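## Task

On the supply shelving, count shelves from the floor up (lowest is shelf one) and go to shelf three. Take the laboratory bottle that stands behind the front row there and put it in the top tray of the cart, standing upright. Every other item on that shelf must still be on the shelf at the end, upright and not resting on top of another item. Release the bottle and move the robot away from it. A bottle that has tipped over or is left leaning counts as a failure, and the result only counts if things stay put without the robot holding them.

## Robot and tools

Robot: a Hello Robot Stretch 4 in a physics simulation. It has one arm only: an omni-wheel base, a lift that slides up and down a mast, an arm that telescopes straight forward, a three-joint wrist (yaw, pitch, roll) and a two-finger gripper. It stands about 1.6 m tall; the base rim reaches at most 0.23 m from the base origin. Objects may occasionally get nudged by an outside push.

Frames: the base frame sits on the floor below the base centre, x ahead, y to the left, z up. hand_pose is reported in this frame for a point between the open fingertips; with all wrist joints at 0 its axes line up with the base frame, though the printed value can be off. The odometry frame is where the base frame was when the scene began; base_odometry counts wheel rotation only (slip looks like travel), heading runs -3.142 to 3.142, positive to the left.

Tool execute_actions: argument actions is a list holding exactly one action object, or nothing (empty list returns state and images only). An action may have base, joints, or both, plus optional pace and contact_limits; alternatively it is just {"end_of_arm": "enable_torque"}, which re-powers any wrist or gripper motor that shut itself off. Motions within an action start together and may finish at different times. Optional cameras: a list of names from head_camera, head_left_camera, head_right_camera, wrist_camera, all; omitted, null or ["all"] gives all, [] gives none.
- base: one relative move, measured from where the base last reported itself. translate_m, metres, straight ahead positive, -2 to 2. strafe_m, metres sideways, left positive, -2 to 2. rotate_rad, radians in place, counter-clockwise (left) positive, -3.2 to 3.2. Only one of the three per action.
- joints: absolute targets keyed by joint name, not offsets. lift_m 0 to 1.2 m; arm_m 0 to 0.55 m extension; wrist_yaw_rad -1.134 to 4.276 (0 points ahead, positive turns left, 3.14 is folded back, above 3.4 the arm may obstruct); wrist_pitch_rad -1.117 to 4.259 (0 level, 1.57 pointing down); wrist_roll_rad -1.117 to 4.259 (0 keeps the fingers at equal height, positive turns clockwise as seen from behind the gripper); gripper_m -0.038 to 0.141, the fingertip gap in metres (negative presses the fingers together). Tolerances for done: lift and arm 0.004, yaw and roll 0.02, pitch 0.05, gripper 0.004. A joint target past its range is clipped and reported; any other bad value or unknown key rejects the call entirely. Each action lasts at most 15 s.
- pace: "slow", "default", "fast" or "max" (base 0.1/0.3/0.4/0.6 m/s and 1/2/3/4 rad/s). With lift above 0.2 the base is slowed further, down to 0.3 m/s and 1 rad/s at full height.
- contact_limits: only key arm_m, 0 (gentlest) to 0.75 (firmest), default 0.5; the arm stops when it pushes harder than that.
Anything you omit from an action may still be driving toward an earlier target without the status showing it.

Tool wait: seconds from 0 to 10; commands nothing and returns the same report as an empty action.
Tool zoom_image: camera (one of the four) and region [x0, y0, x1, y1] in pixels from the top-left of that camera's latest full image, up to 504 by 504; gives a sharper crop.
Tool finished_scene: scene (1 or 2) closes the current scene for good after the last command is held; its result states success and gives the next task. The goal must already be met and stable.

Results: base_status and joint_status tell how each motion ended: done (for the base, wheels turned the commanded amount even if slipping), off_target (stopped short, may still be pushing), contact_stop_at_<key> (hit something; that part goes slack and can sink or roll), limit_stop_at_<name> (a built-in limit; limit_stop_at_tilt means leaning over 6 degrees, lift, arm and wheels go slack until upright; limit_stop_at_own_body means near self-collision, move away from the body), time_out, torque_fault (a wrist or gripper motor maxed out and went limp; send enable_torque). After any stop, later calls in the same reply are skipped. on_its_own lists uncommanded behaviour; its held at value is the held target. lidar_m: 12 distances in metres, 30-degree sectors starting straight ahead and going counter-clockwise (4th left, 7th behind, 10th right); "-" means nothing seen or closer than 0.25 m; misses glass, clear plastic, thin legs. wrist_depth_mm: 7x7 grid of median depths, 100 to 2000 mm, row by row from top left. turned_by_wheels vs turned_by_imu differing by more than about 0.1 rad signals a bump or slip. base_tilt in degrees (forward, right positive). motor_effort in percent with peak in brackets; wheel values positive mean turning right. A loaded level gripper shifts wrist_pitch_rad effort away from 0.

Gripping: command a gap smaller than the object; a smaller value squeezes harder and pulls the object in. Gripper reading and done do not prove a grasp; a firm grip shows as a clear gripper_m effort change. If fingertips jam on a surface, raise the lift.

Cameras: head_camera high on the mast looking forward and down (turn the base to aim it); head_left_camera and head_right_camera are fisheyes looking steeper, showing base and arm; wrist_camera looks along the fingers, tips near the image bottom.

Tips and cautions: to unfold at the start, send lift_m 0.4 with wrist_yaw_rad 0 together. Tilting the gripper up while rolled can trigger self-collision stops. Do not drive or rotate with over 1 kg held and arm_m beyond 0.2, especially fast, and avoid sustained pushes with a raised gripper: the robot can tip. Avoid dropping items, slamming, knocking shelf items over or stacking them, hard impacts and strong pushes. Shorter robot motion time is better.

Each tool is called after "Call:" as name(argument=value, ...) on one line, values as JSON.

## Session

I'll start by looking at the current state of the scene.

Call:
execute_actions(actions=[])

Scene clock: 0.00 s.
base_odometry: x=+0.000 y=+0.000 heading=+0.000 (m, m, rad; odometry frame)
turned_by_wheels: +0.000 (rad since the last result)
turned_by_imu: +0.000 (rad since the last result)
base_tilt: forward=+0.4 right=-0.1 (deg)
lidar_m: 1.76 1.39 1.67 2.44 2.06 2.15 2.14 1.61 2.07 2.48 1.92 2.01
base_status: not commanded
joint_positions: lift_m=+0.251 arm_m=+0.002 wrist_yaw_rad=+3.098 wrist_pitch_rad=+0.004 wrist_roll_rad=-0.005 gripper_m=+0.057
joint_status: not commanded
motor_effort: lift_m=+19 arm_m=+0 wrist_yaw_rad=+1 wrist_pitch_rad=-5 wrist_roll_rad=+1 gripper_m=-2 wheel_0=+0 wheel_1=+0 wheel_2=+0 (%)
hand_pose: x=-0.1114 y=+0.0998 z=+0.4279 quat_wxyz=(+0.022, -0.002, -0.003, +1.000) (m; base frame)
wrist_depth_mm: - 137 - - - - - / - 131 - - - - - / - 132 202 - - - 1756 / 131 136 - - - - 1756 / 1708 1983 - - - - 1756 / 1464 1576 192 1661 203 1756 1618 / 1025 960 1060 152 1025 1160 1138
pictures: head_camera, head_left_camera, head_right_camera, wrist_camera
Images, in order (width x height): head_camera 420x560, head_left_camera 420x672, head_right_camera 420x672, wrist_camera 616x392.

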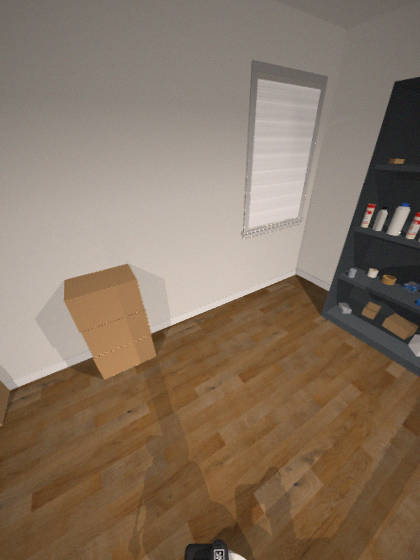

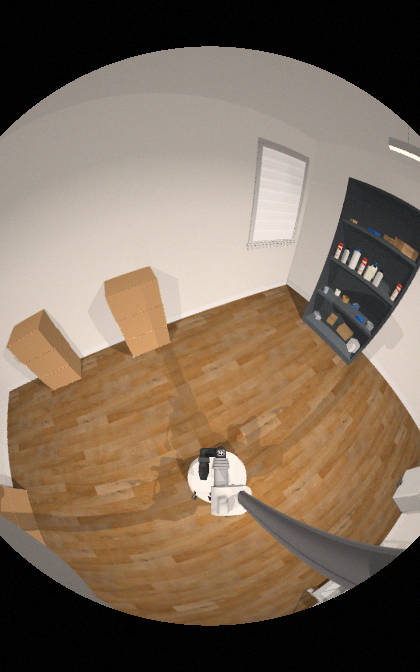

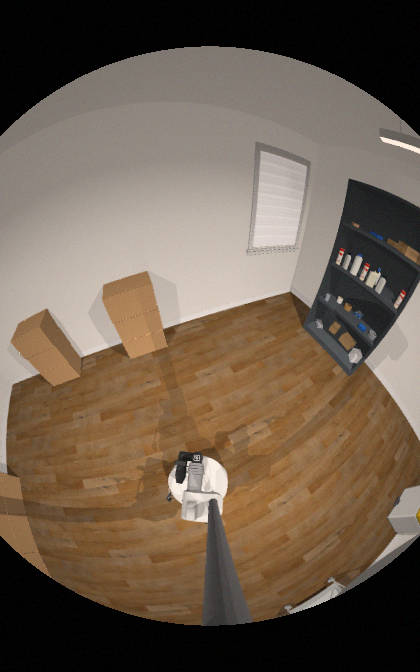

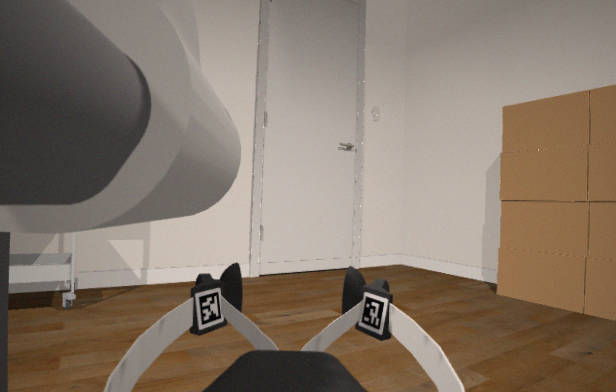

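Call:
zoom_image(camera="head_left_camera", region=[290, 170, 420, 370])

Call:
zoom_image(camera="head_right_camera", region=[260, 450, 420, 630])

Region (290, 170, 420, 370) of head_left_camera's 420x672 image, scaled by 2.520, with more detail than that image has; it fills the left 328 columns of this view, and the rest is white.

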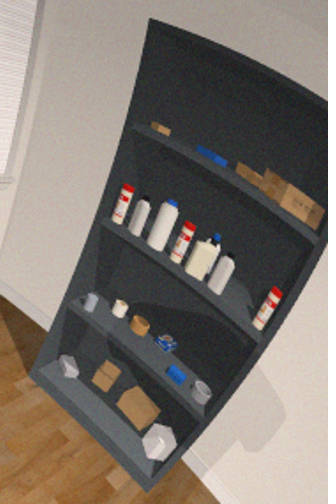

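Region (260, 450, 420, 630) of head_right_camera's 420x672 image, scaled by 2.800, with more detail than that image has.

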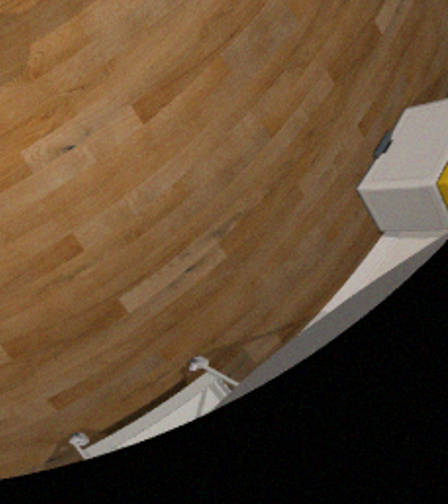

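Call:
execute_actions(actions=[{"base": {"rotate_rad": -1.0}, "joints": {"lift_m": 0.5, "wrist_yaw_rad": 0}, "pace": "fast"}])

Scene clock: 6.77 s.
base_odometry: x=+0.000 y=+0.000 heading=-1.000 (m, m, rad; odometry frame)
turned_by_wheels: -1.000 (rad since the last result)
turned_by_imu: -1.019 (rad since the last result)
base_tilt: forward=+0.5 right=+0.0 (deg)
lidar_m: 1.93 2.04 1.75 1.38 1.67 2.43 2.06 2.18 2.11 1.63 2.06 2.46
base_status: done
joint_positions: lift_m=+0.500 arm_m=+0.002 wrist_yaw_rad=+0.000 wrist_pitch_rad=+0.004 wrist_roll_rad=-0.005 gripper_m=+0.057
joint_status: all done
motor_effort: lift_m=+23(28) arm_m=-1(1) wrist_yaw_rad=-1(5) wrist_pitch_rad=-5(5) wrist_roll_rad=+0(1) gripper_m=-3(3) wheel_0=+1(10) wheel_1=+0(7) wheel_2=+0(7) (%)
hand_pose: x=+0.4616 y=-0.0873 z=+0.6766 quat_wxyz=(+1.000, -0.003, +0.002, +0.000) (m; base frame)
wrist_depth_mm: - - - - - - - / - 1921 - - - - - / - 1863 1808 - - - - / - - - - - - - / - 1808 - - - - - / - 1863 193 - 202 - - / 1576 1464 1537 151 1537 1756 1661
pictures: head_camera, head_left_camera, head_right_camera, wrist_camera
Images, in order (width x height): head_camera 420x560, head_left_camera 420x672, head_right_camera 420x672, wrist_camera 616x392.

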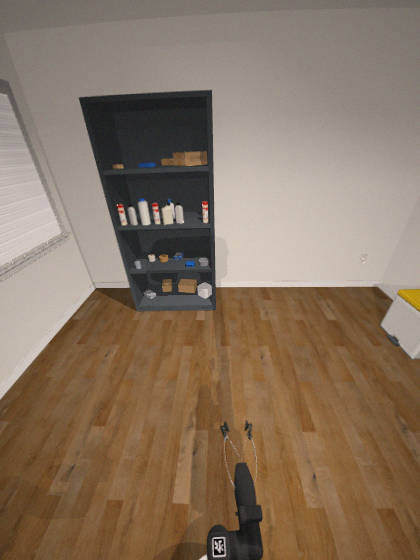

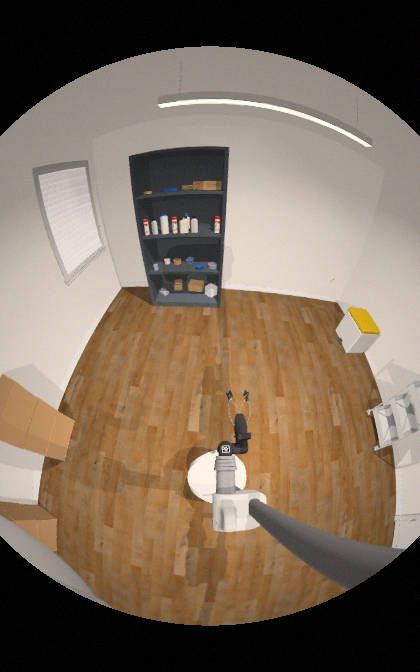

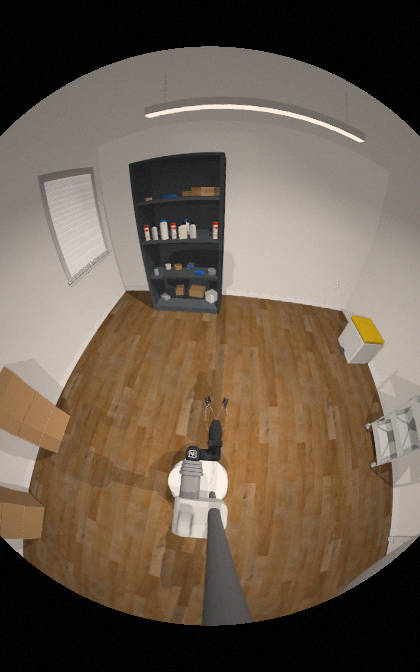

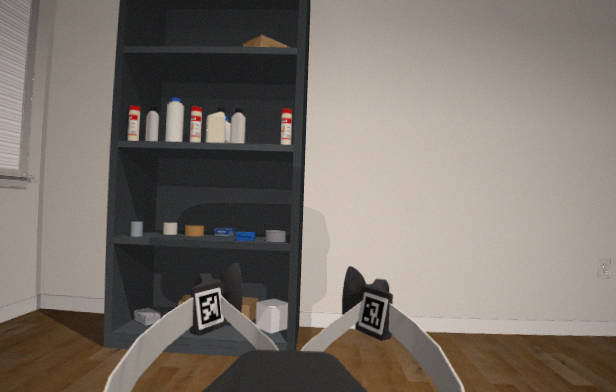

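Call:
zoom_image(camera="wrist_camera", region=[100, 80, 320, 170])

Call:
zoom_image(camera="head_camera", region=[100, 170, 230, 250])

Call:
zoom_image(camera="head_right_camera", region=[320, 300, 420, 500])

Region (100, 80, 320, 170) of wrist_camera's 616x392 image, scaled by 2.291; it fills the top 206 rows of this view, and the rest is white.

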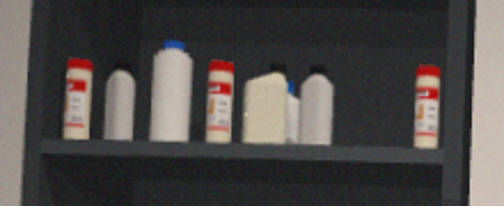

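Region (100, 170, 230, 250) of head_camera's 420x560 image, scaled by 3.877, with more detail than that image has; it fills the top 310 rows of this view, and the rest is white.

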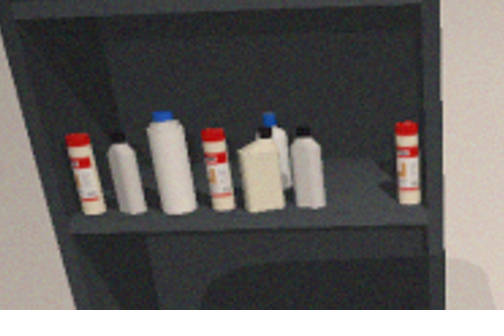

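Region (320, 300, 420, 500) of head_right_camera's 420x672 image, scaled by 2.520, with more detail than that image has.

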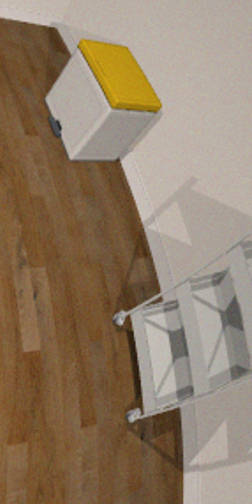

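Call:
execute_actions(actions=[{"base": {"strafe_m": 0.42}, "pace": "max"}], cameras=["head_camera"])

Call:
execute_actions(actions=[{"base": {"translate_m": 1.05}, "joints": {"lift_m": 0.9}, "pace": "max"}])

Scene clock: 31.53 s.
base_odometry: x=+0.353 y=+0.227 heading=-1.000 (m, m, rad; odometry frame)
turned_by_wheels: +0.000 (rad since the last result)
turned_by_imu: +0.004 (rad since the last result)
base_tilt: forward=+0.3 right=+0.0 (deg)
lidar_m: 1.93 1.73 1.01 0.97 1.31 1.51 2.02 2.17 2.52 2.04 2.44 2.49
base_status: done
joint_positions: lift_m=+0.500 arm_m=+0.002 wrist_yaw_rad=+0.000 wrist_pitch_rad=+0.004 wrist_roll_rad=-0.005 gripper_m=+0.057
joint_status: not commanded
motor_effort: lift_m=+23(23) arm_m=+0(0) wrist_yaw_rad=+0(1) wrist_pitch_rad=-5(5) wrist_roll_rad=+1(1) gripper_m=-3(3) wheel_0=+1(11) wheel_1=+1(13) wheel_2=+1(1) (%)
hand_pose: x=+0.4616 y=-0.0874 z=+0.6766 quat_wxyz=(+1.000, -0.003, +0.002, +0.000) (m; base frame)
wrist_depth_mm: 1708 - - - - - - / 1708 - - - - - - / 1708 - 1756 - - - - / 1661 - - - - - - / 1756 - - - - - - / 1808 - 192 - 203 - - / 1499 1430 1576 152 1499 1661 1756
pictures: head_camera
Images, in order (width x height): head_camera 420x560.

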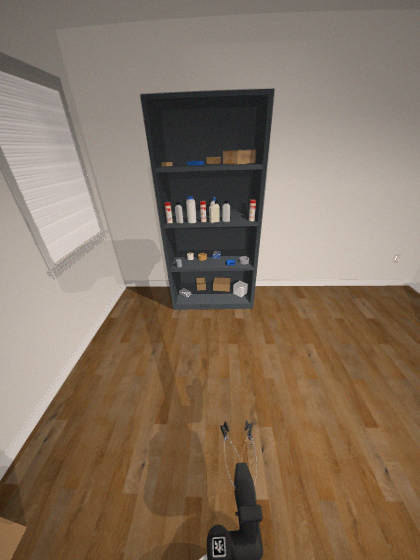

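Scene clock: 35.17 s.
base_odometry: x=+0.921 y=-0.656 heading=-1.000 (m, m, rad; odometry frame)
turned_by_wheels: +0.000 (rad since the last result)
turned_by_imu: -0.001 (rad since the last result)
base_tilt: forward=+0.3 right=+0.0 (deg)
lidar_m: 0.88 0.94 1.24 1.22 1.22 1.39 3.15 3.26 2.20 2.12 1.84 0.92
base_status: done
joint_positions: lift_m=+0.900 arm_m=+0.002 wrist_yaw_rad=+0.000 wrist_pitch_rad=+0.004 wrist_roll_rad=-0.005 gripper_m=+0.057
joint_status: all done
motor_effort: lift_m=+22(26) arm_m=-1(1) wrist_yaw_rad=+1(0) wrist_pitch_rad=-5(6) wrist_roll_rad=+1(0) gripper_m=-3(5) wheel_0=-2(5) wheel_1=-1(6) wheel_2=+0(12) (%)
hand_pose: x=+0.4615 y=-0.0874 z=+1.0767 quat_wxyz=(+1.000, -0.003, +0.002, +0.000) (m; base frame)
wrist_depth_mm: 960 707 699 1118 768 654 1118 / 741 820 904 878 854 699 1118 / 732 931 1098 1138 1118 750 1118 / 715 891 715 1078 1098 691 1078 / 715 723 699 699 1042 691 1138 / 723 854 193 1118 203 647 1098 / 741 809 1118 152 1118 750 1098
pictures: head_camera, head_left_camera, head_right_camera, wrist_camera
Images, in order (width x height): head_camera 420x560, head_left_camera 420x672, head_right_camera 420x672, wrist_camera 616x392.

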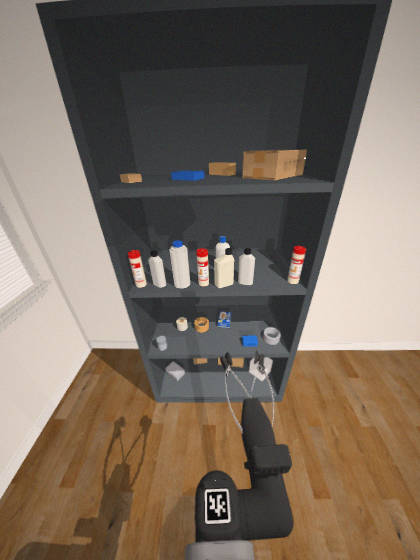

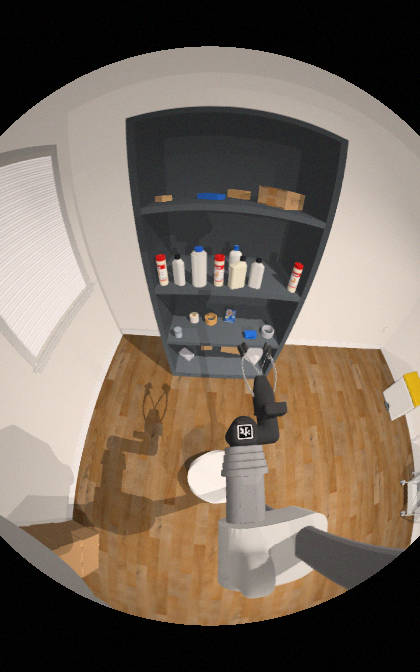

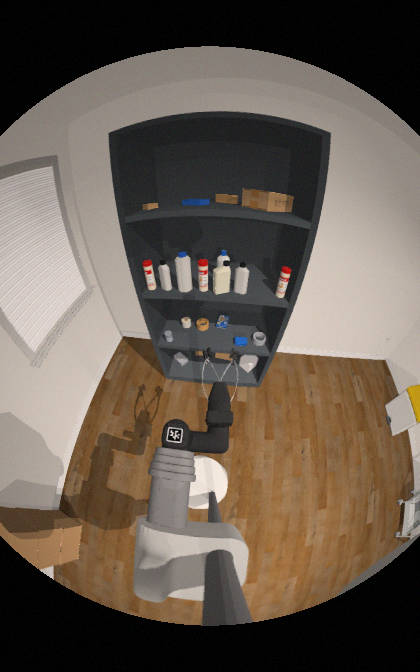

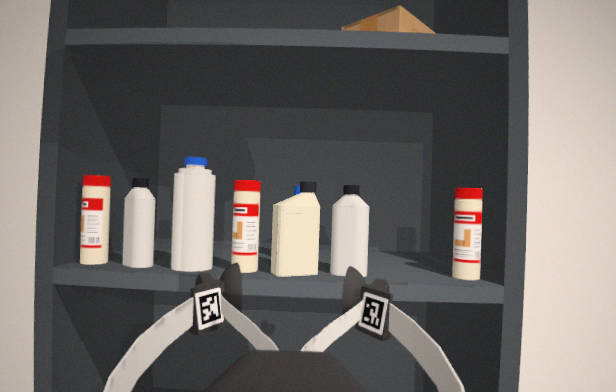

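Call:
zoom_image(camera="head_camera", region=[120, 215, 320, 310])

Call:
zoom_image(camera="wrist_camera", region=[200, 150, 500, 310])

Region (120, 215, 320, 310) of head_camera's 420x560 image, scaled by 2.520, with more detail than that image has; it fills the top 239 rows of this view, and the rest is white.

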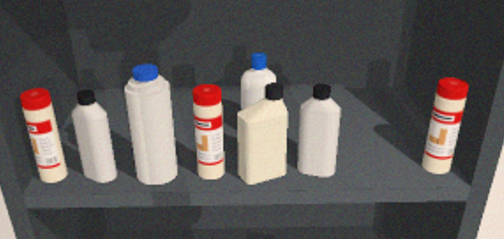

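Region (200, 150, 500, 310) of wrist_camera's 616x392 image, scaled by 1.680; it fills the top 269 rows of this view, and the rest is white.

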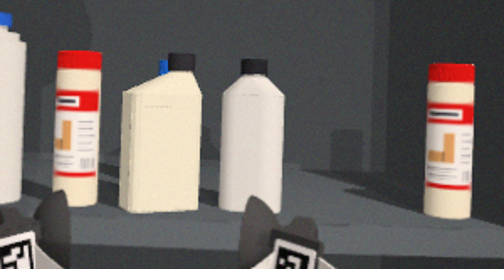

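Call:
execute_actions(actions=[{"base": {"translate_m": 0.25}, "joints": {"lift_m": 1.1, "wrist_pitch_rad": 0.45}, "pace": "fast"}])

Scene clock: 76.77 s.
base_odometry: x=+1.056 y=-0.867 heading=-1.000 (m, m, rad; odometry frame)
turned_by_wheels: +0.000 (rad since the last result)
turned_by_imu: +0.001 (rad since the last result)
base_tilt: forward=+0.4 right=+0.0 (deg)
lidar_m: 0.64 0.68 1.18 1.16 1.27 1.37 3.43 3.40 2.29 2.14 1.51 0.66
base_status: done
joint_positions: lift_m=+1.100 arm_m=+0.002 wrist_yaw_rad=+0.000 wrist_pitch_rad=+0.452 wrist_roll_rad=-0.005 gripper_m=+0.057
joint_status: all done
motor_effort: lift_m=+22(26) arm_m=-1(1) wrist_yaw_rad=+1(1) wrist_pitch_rad=-4(7) wrist_roll_rad=+0(1) gripper_m=-5(3) wheel_0=+1(3) wheel_1=+0(6) wheel_2=+0(9) (%)
hand_pose: x=+0.4326 y=-0.0874 z=+1.1519 quat_wxyz=(+0.975, -0.003, +0.224, +0.001) (m; base frame)
wrist_depth_mm: 621 798 778 768 768 759 535 / 634 820 820 820 820 788 525 / 580 459 854 854 854 768 492 / 512 488 647 480 496 715 477 / 517 504 517 508 525 544 500 / 661 854 192 504 204 496 500 / 668 809 866 152 904 683 549
pictures: head_camera, head_left_camera, head_right_camera, wrist_camera
Images, in order (width x height): head_camera 420x560, head_left_camera 420x672, head_right_camera 420x672, wrist_camera 616x392.

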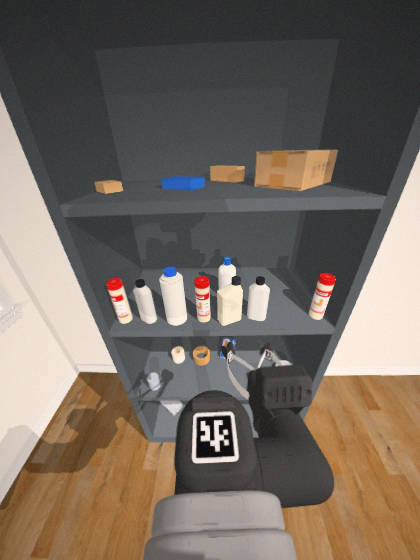

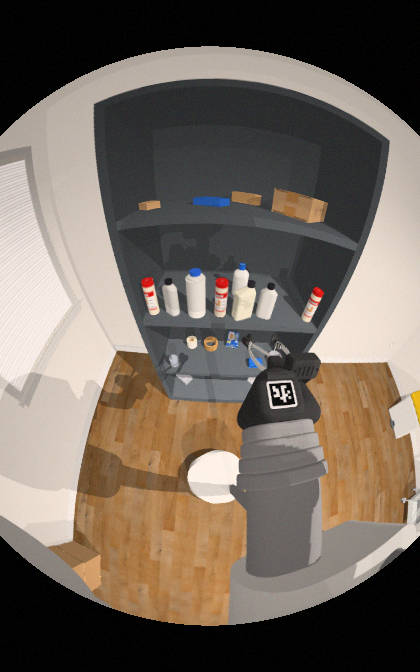

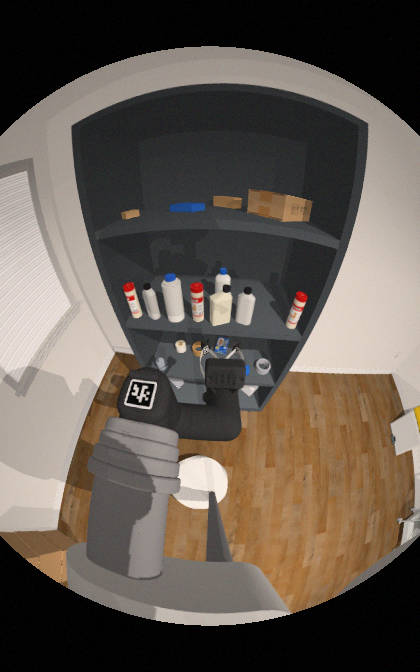

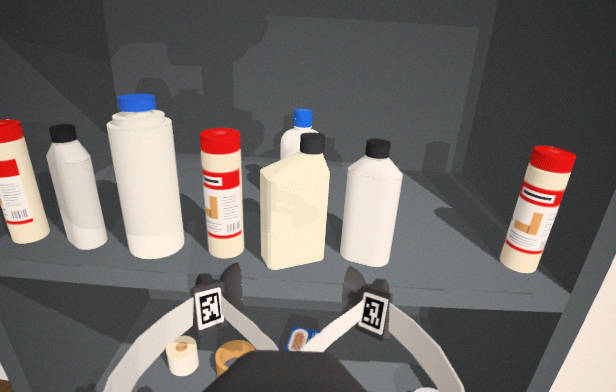

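Call:
zoom_image(camera="wrist_camera", region=[190, 80, 450, 290])

Call:
zoom_image(camera="head_camera", region=[150, 240, 350, 380])

Region (190, 80, 450, 290) of wrist_camera's 616x392 image, scaled by 1.938; it fills the top 407 rows of this view, and the rest is white.

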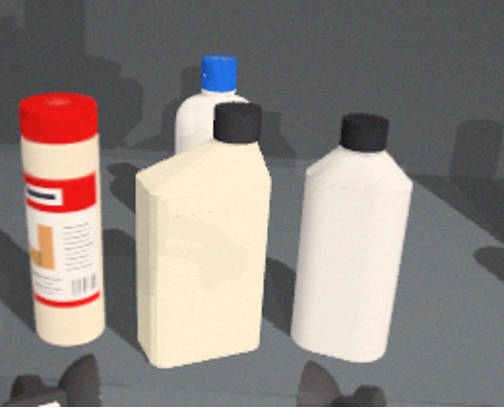

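Region (150, 240, 350, 380) of head_camera's 420x560 image, scaled by 2.520, with more detail than that image has; it fills the top 353 rows of this view, and the rest is white.

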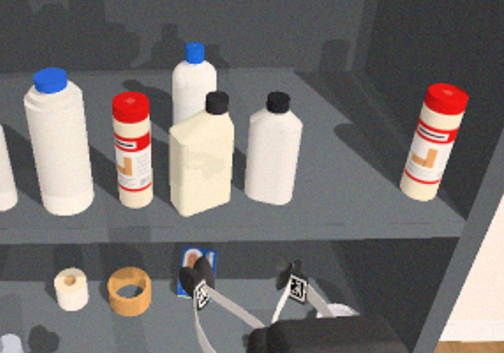

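Call:
execute_actions(actions=[{"base": {"translate_m": 0.18}, "joints": {"lift_m": 1.095, "wrist_pitch_rad": 0.25, "gripper_m": 0.075}, "pace": "default"}])

Scene clock: 127.77 s.
base_odometry: x=+1.153 y=-1.018 heading=-1.000 (m, m, rad; odometry frame)
turned_by_wheels: +0.000 (rad since the last result)
turned_by_imu: +0.002 (rad since the last result)
base_tilt: forward=+0.4 right=-0.1 (deg)
lidar_m: 0.47 0.50 1.17 1.15 1.26 1.52 3.65 3.45 2.38 2.13 0.63 0.48
base_status: done
joint_positions: lift_m=+1.095 arm_m=+0.002 wrist_yaw_rad=+0.000 wrist_pitch_rad=+0.252 wrist_roll_rad=-0.005 gripper_m=+0.075
joint_status: all done
motor_effort: lift_m=+14(23) arm_m=+0(1) wrist_yaw_rad=+1(1) wrist_pitch_rad=-6(10) wrist_roll_rad=+1(1) gripper_m=-3(2) wheel_0=+1(4) wheel_1=+0(4) wheel_2=+0(8) (%)
hand_pose: x=+0.4524 y=-0.0874 z=+1.2015 quat_wxyz=(+0.992, -0.003, +0.126, +0.000) (m; base frame)
wrist_depth_mm: 530 554 508 484 455 462 449 / 615 654 647 647 647 634 539 / 634 676 668 676 668 647 544 / 627 699 691 699 683 676 530 / 293 723 723 484 715 707 521 / 287 315 194 307 211 615 517 / 298 309 317 149 312 477 480
pictures: head_camera, head_left_camera, head_right_camera, wrist_camera
Images, in order (width x height): head_camera 420x560, head_left_camera 420x672, head_right_camera 420x672, wrist_camera 616x392.

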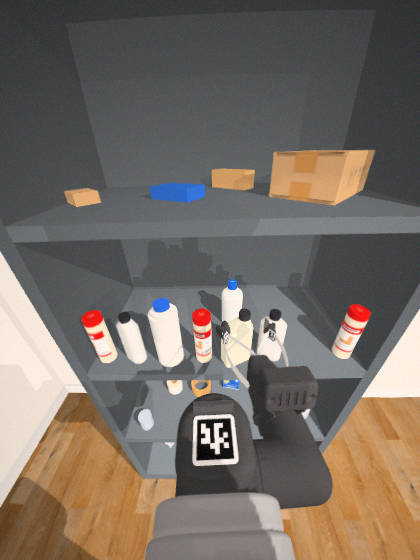

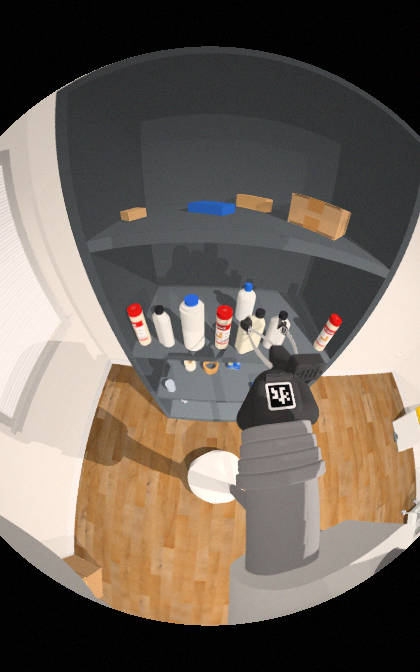

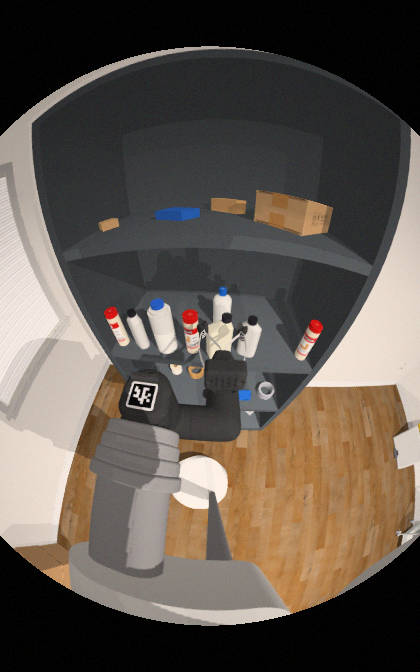

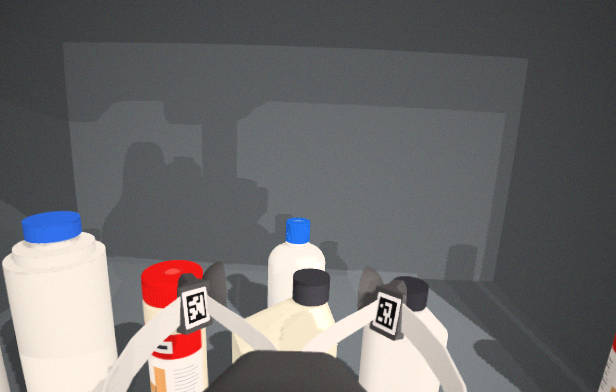

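Call:
execute_actions(actions=[{"base": {"translate_m": 0.11}, "joints": {"arm_m": 0.12}, "pace": "default", "contact_limits": {"arm_m": 0.2}}])

Scene clock: 139.40 s.
base_odometry: x=+1.213 y=-1.111 heading=-1.000 (m, m, rad; odometry frame)
turned_by_wheels: +0.000 (rad since the last result)
turned_by_imu: +0.002 (rad since the last result)
base_tilt: forward=+0.3 right=+0.0 (deg)
lidar_m: 0.35 0.38 0.53 1.14 1.26 1.62 3.78 3.45 2.42 2.14 0.51 0.37
base_status: done
joint_positions: lift_m=+1.095 arm_m=+0.119 wrist_yaw_rad=+0.000 wrist_pitch_rad=+0.252 wrist_roll_rad=-0.005 gripper_m=+0.075
joint_status: all done
motor_effort: lift_m=+14(14) arm_m=+6(7) wrist_yaw_rad=+1(1) wrist_pitch_rad=-4(6) wrist_roll_rad=+1(1) gripper_m=-1(2) wheel_0=+0(5) wheel_1=+1(5) wheel_2=+2(8) (%)
contact_limits: arm_m 0.2
hand_pose: x=+0.5691 y=-0.0874 z=+1.2016 quat_wxyz=(+0.992, -0.003, +0.126, +0.000) (m; base frame)
wrist_depth_mm: 430 424 418 421 413 413 410 / 439 436 436 430 427 427 418 / 455 455 449 445 445 439 439 / 469 466 466 462 462 455 455 / 492 496 484 480 477 473 473 / 512 504 194 492 212 492 484 / 449 436 455 149 455 477 477
pictures: head_camera, head_left_camera, head_right_camera, wrist_camera
Images, in order (width x height): head_camera 420x560, head_left_camera 420x672, head_right_camera 420x672, wrist_camera 616x392.

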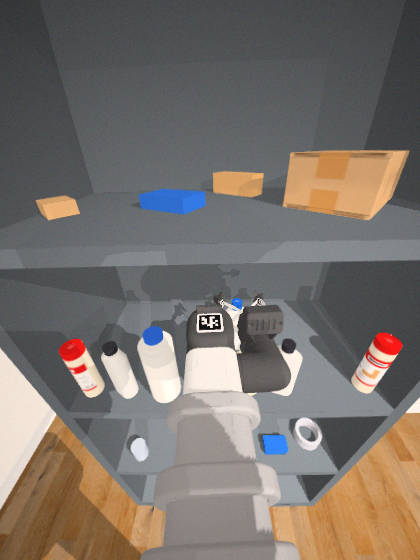

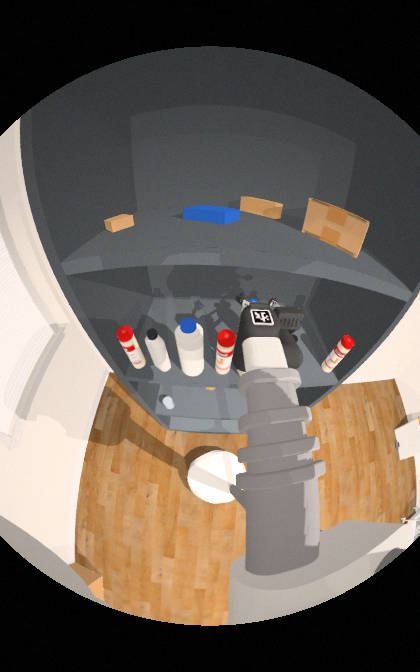

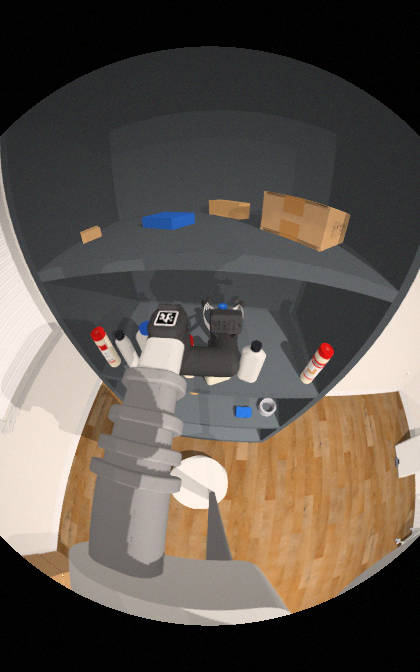

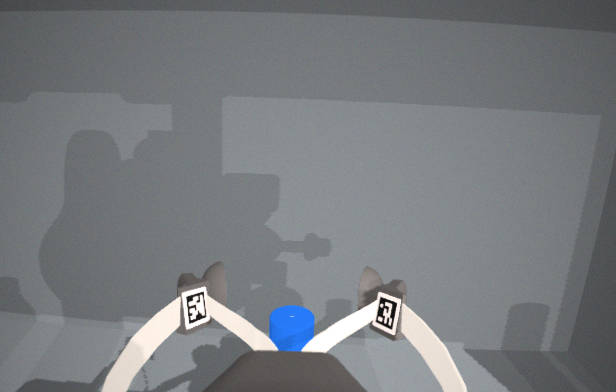

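Call:
execute_actions(actions=[{"joints": {"arm_m": 0.184, "wrist_pitch_rad": 0.44}, "pace": "default", "contact_limits": {"arm_m": 0.2}}])

Scene clock: 154.63 s.
base_odometry: x=+1.213 y=-1.111 heading=-1.000 (m, m, rad; odometry frame)
turned_by_wheels: +0.000 (rad since the last result)
turned_by_imu: +0.002 (rad since the last result)
base_tilt: forward=+0.4 right=-0.1 (deg)
lidar_m: 0.34 0.38 0.53 1.14 1.26 1.60 3.78 3.45 2.43 2.14 0.49 0.37
base_status: not commanded
joint_positions: lift_m=+1.095 arm_m=+0.183 wrist_yaw_rad=+0.000 wrist_pitch_rad=+0.442 wrist_roll_rad=-0.005 gripper_m=+0.075
joint_status: all done
motor_effort: lift_m=+14(14) arm_m=+6(7) wrist_yaw_rad=+1(2) wrist_pitch_rad=-4(6) wrist_roll_rad=+1(1) gripper_m=-1(3) wheel_0=+0(0) wheel_1=+1(1) wheel_2=+2(2) (%)
contact_limits: arm_m 0.2
hand_pose: x=+0.6146 y=-0.0874 z=+1.1502 quat_wxyz=(+0.976, -0.003, +0.219, +0.001) (m; base frame)
wrist_depth_mm: 357 355 349 347 343 340 338 / 377 375 370 370 364 359 357 / 402 397 397 394 389 382 382 / 433 424 421 415 413 413 404 / 469 459 449 445 442 436 433 / 415 424 194 192 211 455 452 / 349 345 351 149 355 370 379
pictures: head_camera, head_left_camera, head_right_camera, wrist_camera
Images, in order (width x height): head_camera 420x560, head_left_camera 420x672, head_right_camera 420x672, wrist_camera 616x392.

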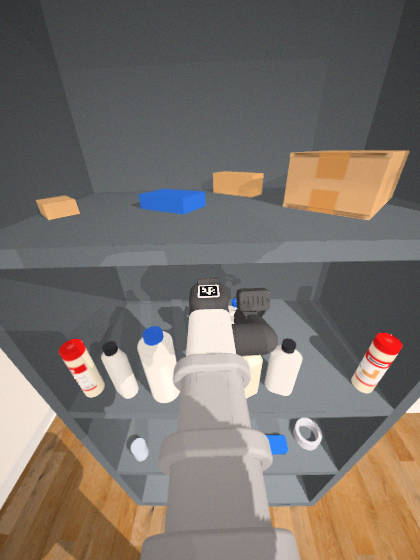

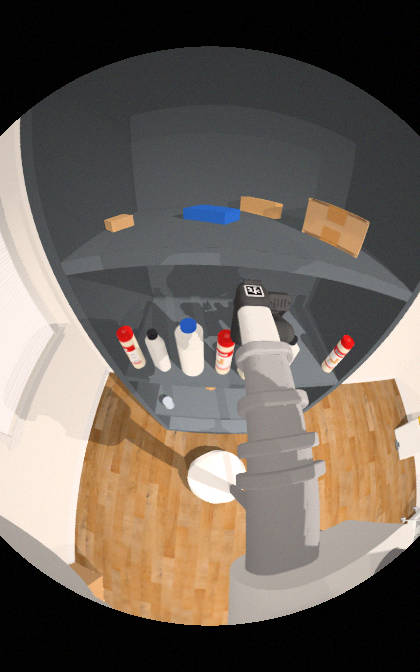

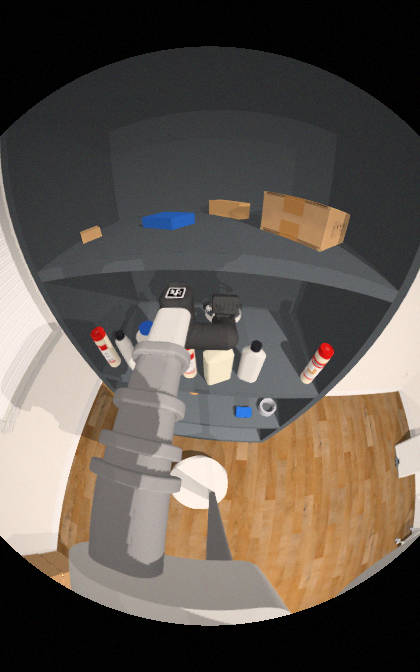

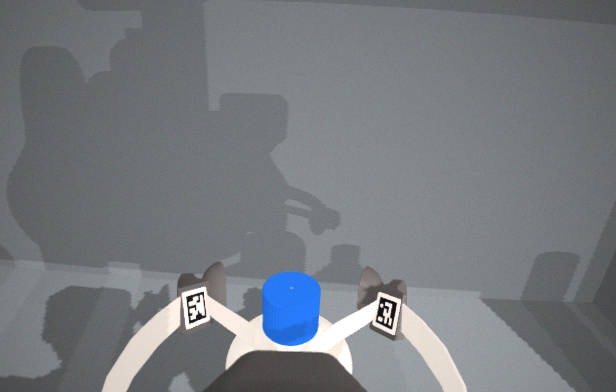

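Call:
zoom_image(camera="wrist_camera", region=[160, 240, 430, 392])

Region (160, 240, 430, 392) of wrist_camera's 616x392 image, scaled by 1.867; it fills the top 284 rows of this view, and the rest is white.

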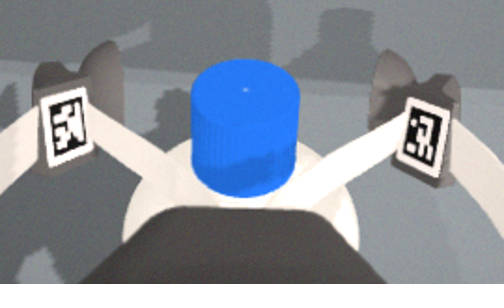

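Call:
execute_actions(actions=[{"joints": {"arm_m": 0.176, "lift_m": 1.089, "gripper_m": 0.046}, "pace": "default", "contact_limits": {"arm_m": 0.2}}], cameras=["wrist_camera", "head_right_camera"])

Scene clock: 169.50 s.
base_odometry: x=+1.213 y=-1.111 heading=-1.000 (m, m, rad; odometry frame)
turned_by_wheels: +0.000 (rad since the last result)
turned_by_imu: +0.002 (rad since the last result)
base_tilt: forward=+0.4 right=+0.1 (deg)
lidar_m: 0.35 0.38 0.52 1.15 1.25 1.61 3.79 3.46 2.42 2.13 0.50 0.36
base_status: not commanded
joint_positions: lift_m=+1.090 arm_m=+0.177 wrist_yaw_rad=+0.000 wrist_pitch_rad=+0.440 wrist_roll_rad=-0.006 gripper_m=+0.046
joint_status: all done
motor_effort: lift_m=+12(14) arm_m=-6(7) wrist_yaw_rad=+0(0) wrist_pitch_rad=+1(4) wrist_roll_rad=+1(1) gripper_m=-6(3) wheel_0=+0(0) wheel_1=+1(1) wheel_2=+2(2) (%)
contact_limits: arm_m 0.2
hand_pose: x=+0.6091 y=-0.0874 z=+1.1448 quat_wxyz=(+0.976, -0.003, +0.218, +0.001) (m; base frame)
wrist_depth_mm: 362 359 353 353 347 347 343 / 382 379 377 375 370 362 362 / 410 402 402 397 394 389 387 / 436 433 427 424 415 418 410 / 466 466 455 445 449 449 439 / 407 418 190 194 202 445 449 / 345 338 343 179 353 375 375
pictures: head_right_camera, wrist_camera
Images, in order (width x height): head_right_camera 420x672, wrist_camera 616x392.

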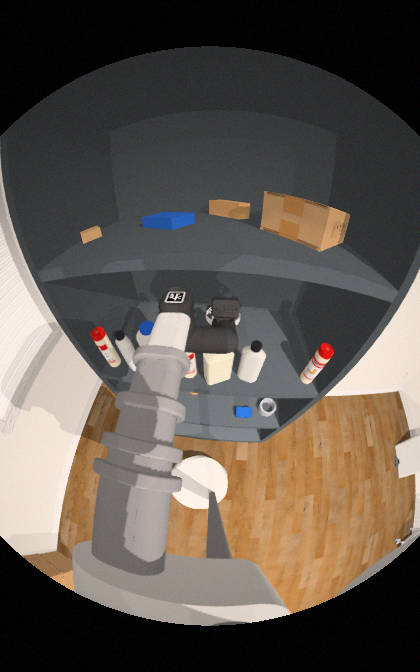

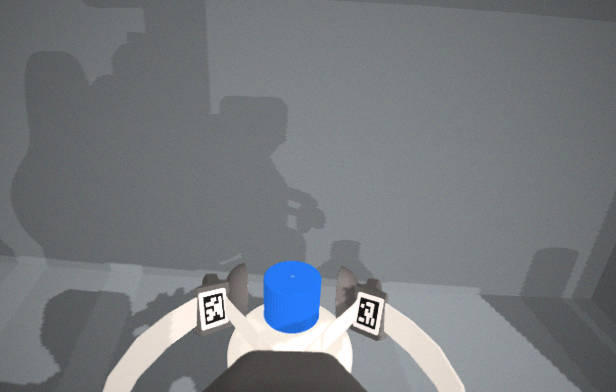

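Call:
zoom_image(camera="wrist_camera", region=[180, 240, 410, 392])

Region (180, 240, 410, 392) of wrist_camera's 616x392 image, scaled by 2.191; it fills the top 333 rows of this view, and the rest is white.

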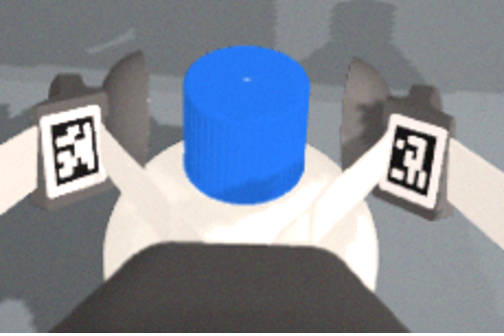

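Call:
execute_actions(actions=[{"joints": {"lift_m": 1.097}, "pace": "default"}], cameras=["wrist_camera"])

Scene clock: 176.80 s.
base_odometry: x=+1.213 y=-1.111 heading=-1.000 (m, m, rad; odometry frame)
turned_by_wheels: +0.000 (rad since the last result)
turned_by_imu: +0.001 (rad since the last result)
base_tilt: forward=+0.4 right=+0.1 (deg)
lidar_m: 0.34 0.38 0.55 1.12 1.27 1.61 3.78 3.45 2.43 2.13 0.51 0.37
base_status: not commanded
joint_positions: lift_m=+1.097 arm_m=+0.177 wrist_yaw_rad=+0.000 wrist_pitch_rad=+0.442 wrist_roll_rad=-0.006 gripper_m=+0.046
joint_status: all done
motor_effort: lift_m=+23(18) arm_m=-7(7) wrist_yaw_rad=+0(0) wrist_pitch_rad=-4(4) wrist_roll_rad=+1(1) gripper_m=-4(4) wheel_0=+0(0) wheel_1=+1(1) wheel_2=+2(2) (%)
hand_pose: x=+0.6089 y=-0.0873 z=+1.1515 quat_wxyz=(+0.976, -0.003, +0.219, +0.001) (m; base frame)
wrist_depth_mm: 359 357 355 351 345 343 342 / 384 379 377 373 370 366 364 / 404 407 402 397 397 389 387 / 436 436 427 421 421 413 410 / 469 466 455 449 455 445 439 / 415 424 190 198 413 452 459 / 353 345 349 142 353 379 377
pictures: wrist_camera
Images, in order (width x height): wrist_camera 616x392.

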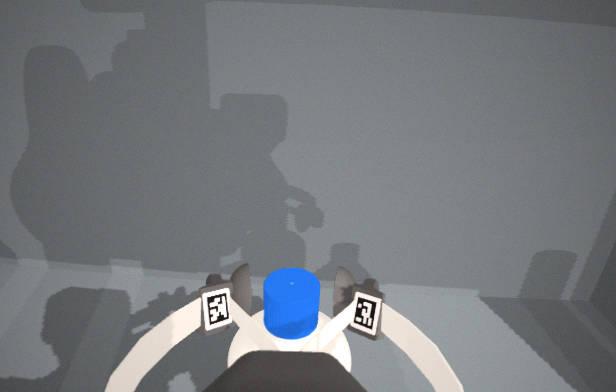

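Call:
zoom_image(camera="wrist_camera", region=[180, 240, 410, 392])

Region (180, 240, 410, 392) of wrist_camera's 616x392 image, scaled by 2.191; it fills the top 333 rows of this view, and the rest is white.

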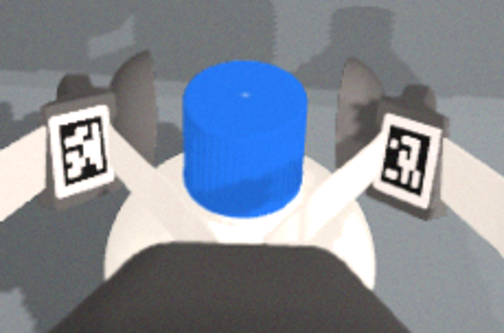

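Call:
execute_actions(actions=[{"joints": {"lift_m": 1.094, "gripper_m": -0.015}, "pace": "default"}], cameras=["wrist_camera", "head_right_camera"])

Scene clock: 184.20 s.
base_odometry: x=+1.213 y=-1.111 heading=-1.000 (m, m, rad; odometry frame)
turned_by_wheels: +0.000 (rad since the last result)
turned_by_imu: +0.002 (rad since the last result)
base_tilt: forward=+0.4 right=-0.1 (deg)
lidar_m: 0.35 0.37 0.55 1.13 1.26 1.61 3.79 3.46 2.43 2.12 0.50 0.37
base_status: not commanded
joint_positions: lift_m=+1.094 arm_m=+0.177 wrist_yaw_rad=+0.001 wrist_pitch_rad=+0.441 wrist_roll_rad=-0.006 gripper_m=-0.014
joint_status: all done
motor_effort: lift_m=+14(21) arm_m=-7(7) wrist_yaw_rad=-1(1) wrist_pitch_rad=-2(10) wrist_roll_rad=+1(1) gripper_m=-18(20) wheel_0=+0(0) wheel_1=+1(1) wheel_2=+2(2) (%)
hand_pose: x=+0.6090 y=-0.0873 z=+1.1494 quat_wxyz=(+0.976, -0.003, +0.219, +0.001) (m; base frame)
wrist_depth_mm: 362 359 355 349 345 347 342 / 382 377 377 375 368 366 359 / 407 404 404 394 394 389 384 / 439 433 427 421 418 415 413 / 466 462 462 452 449 445 442 / 413 421 183 187 185 449 452 / 349 157 351 164 353 370 377
pictures: head_right_camera, wrist_camera
Images, in order (width x height): head_right_camera 420x672, wrist_camera 616x392.

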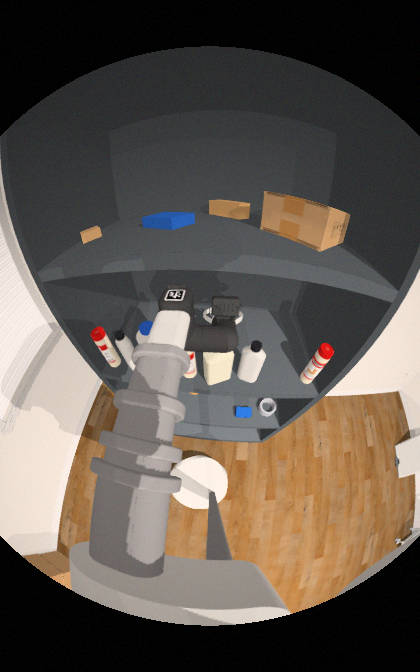

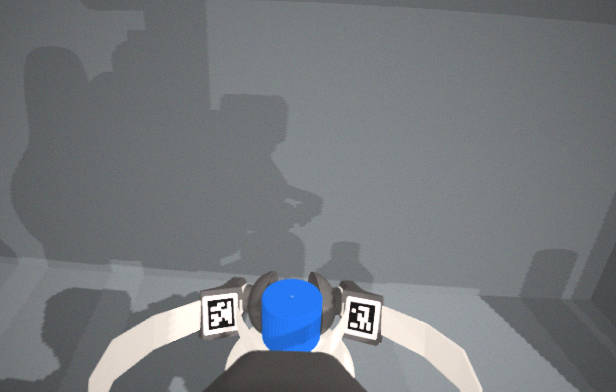

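Call:
zoom_image(camera="wrist_camera", region=[180, 240, 410, 392])

Region (180, 240, 410, 392) of wrist_camera's 616x392 image, scaled by 2.191; it fills the top 333 rows of this view, and the rest is white.

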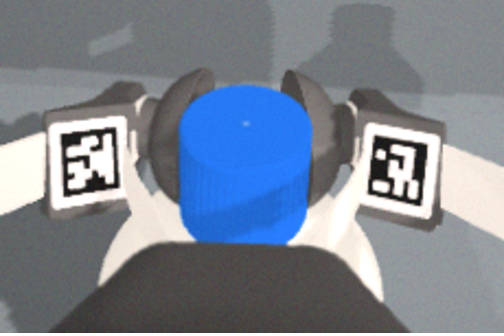

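Call:
execute_actions(actions=[{"joints": {"lift_m": 1.125}, "pace": "slow"}])

Scene clock: 187.30 s.
base_odometry: x=+1.213 y=-1.111 heading=-1.000 (m, m, rad; odometry frame)
turned_by_wheels: +0.000 (rad since the last result)
turned_by_imu: +0.001 (rad since the last result)
base_tilt: forward=+0.3 right=+0.0 (deg)
lidar_m: 0.35 0.37 0.53 1.14 1.25 1.62 3.78 3.45 2.43 2.14 0.50 0.38
base_status: not commanded
joint_positions: lift_m=+1.124 arm_m=+0.177 wrist_yaw_rad=+0.000 wrist_pitch_rad=+0.446 wrist_roll_rad=-0.006 gripper_m=-0.014
joint_status: all done
motor_effort: lift_m=+25(22) arm_m=-6(7) wrist_yaw_rad=+0(1) wrist_pitch_rad=-15(16) wrist_roll_rad=+1(1) gripper_m=-19(19) wheel_0=+0(0) wheel_1=+1(1) wheel_2=+1(2) (%)
hand_pose: x=+0.6084 y=-0.0873 z=+1.1784 quat_wxyz=(+0.975, -0.003, +0.221, +0.001) (m; base frame)
wrist_depth_mm: 362 359 353 351 347 345 342 / 384 379 375 375 370 364 364 / 407 407 402 399 392 387 387 / 436 436 430 427 421 415 413 / 480 466 462 455 449 449 442 / 449 459 183 186 466 469 477 / 379 156 379 180 382 404 407
pictures: head_camera, head_left_camera, head_right_camera, wrist_camera
Images, in order (width x height): head_camera 420x560, head_left_camera 420x672, head_right_camera 420x672, wrist_camera 616x392.

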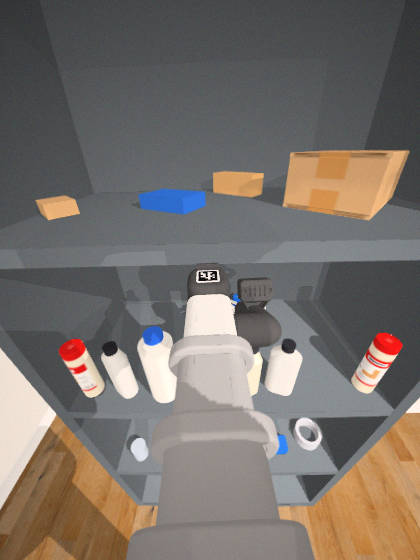

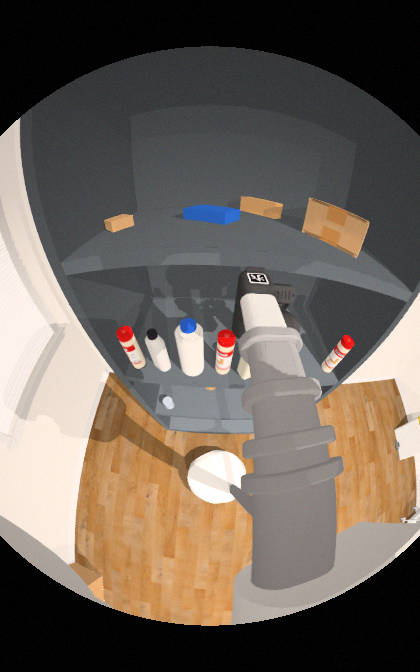

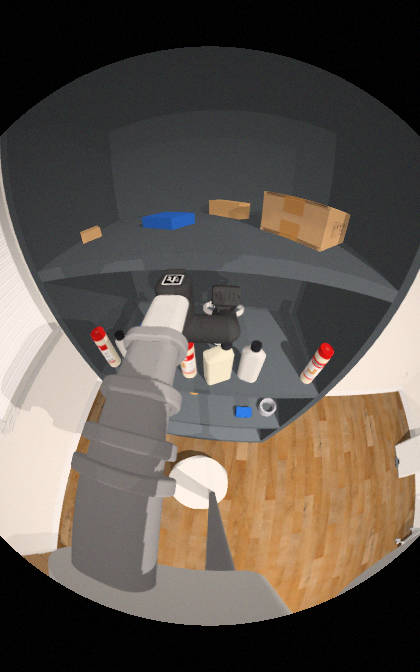

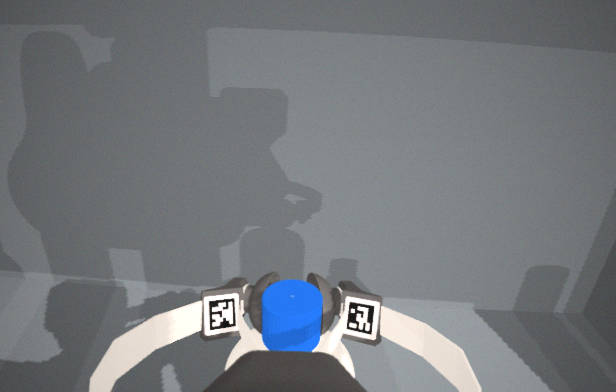

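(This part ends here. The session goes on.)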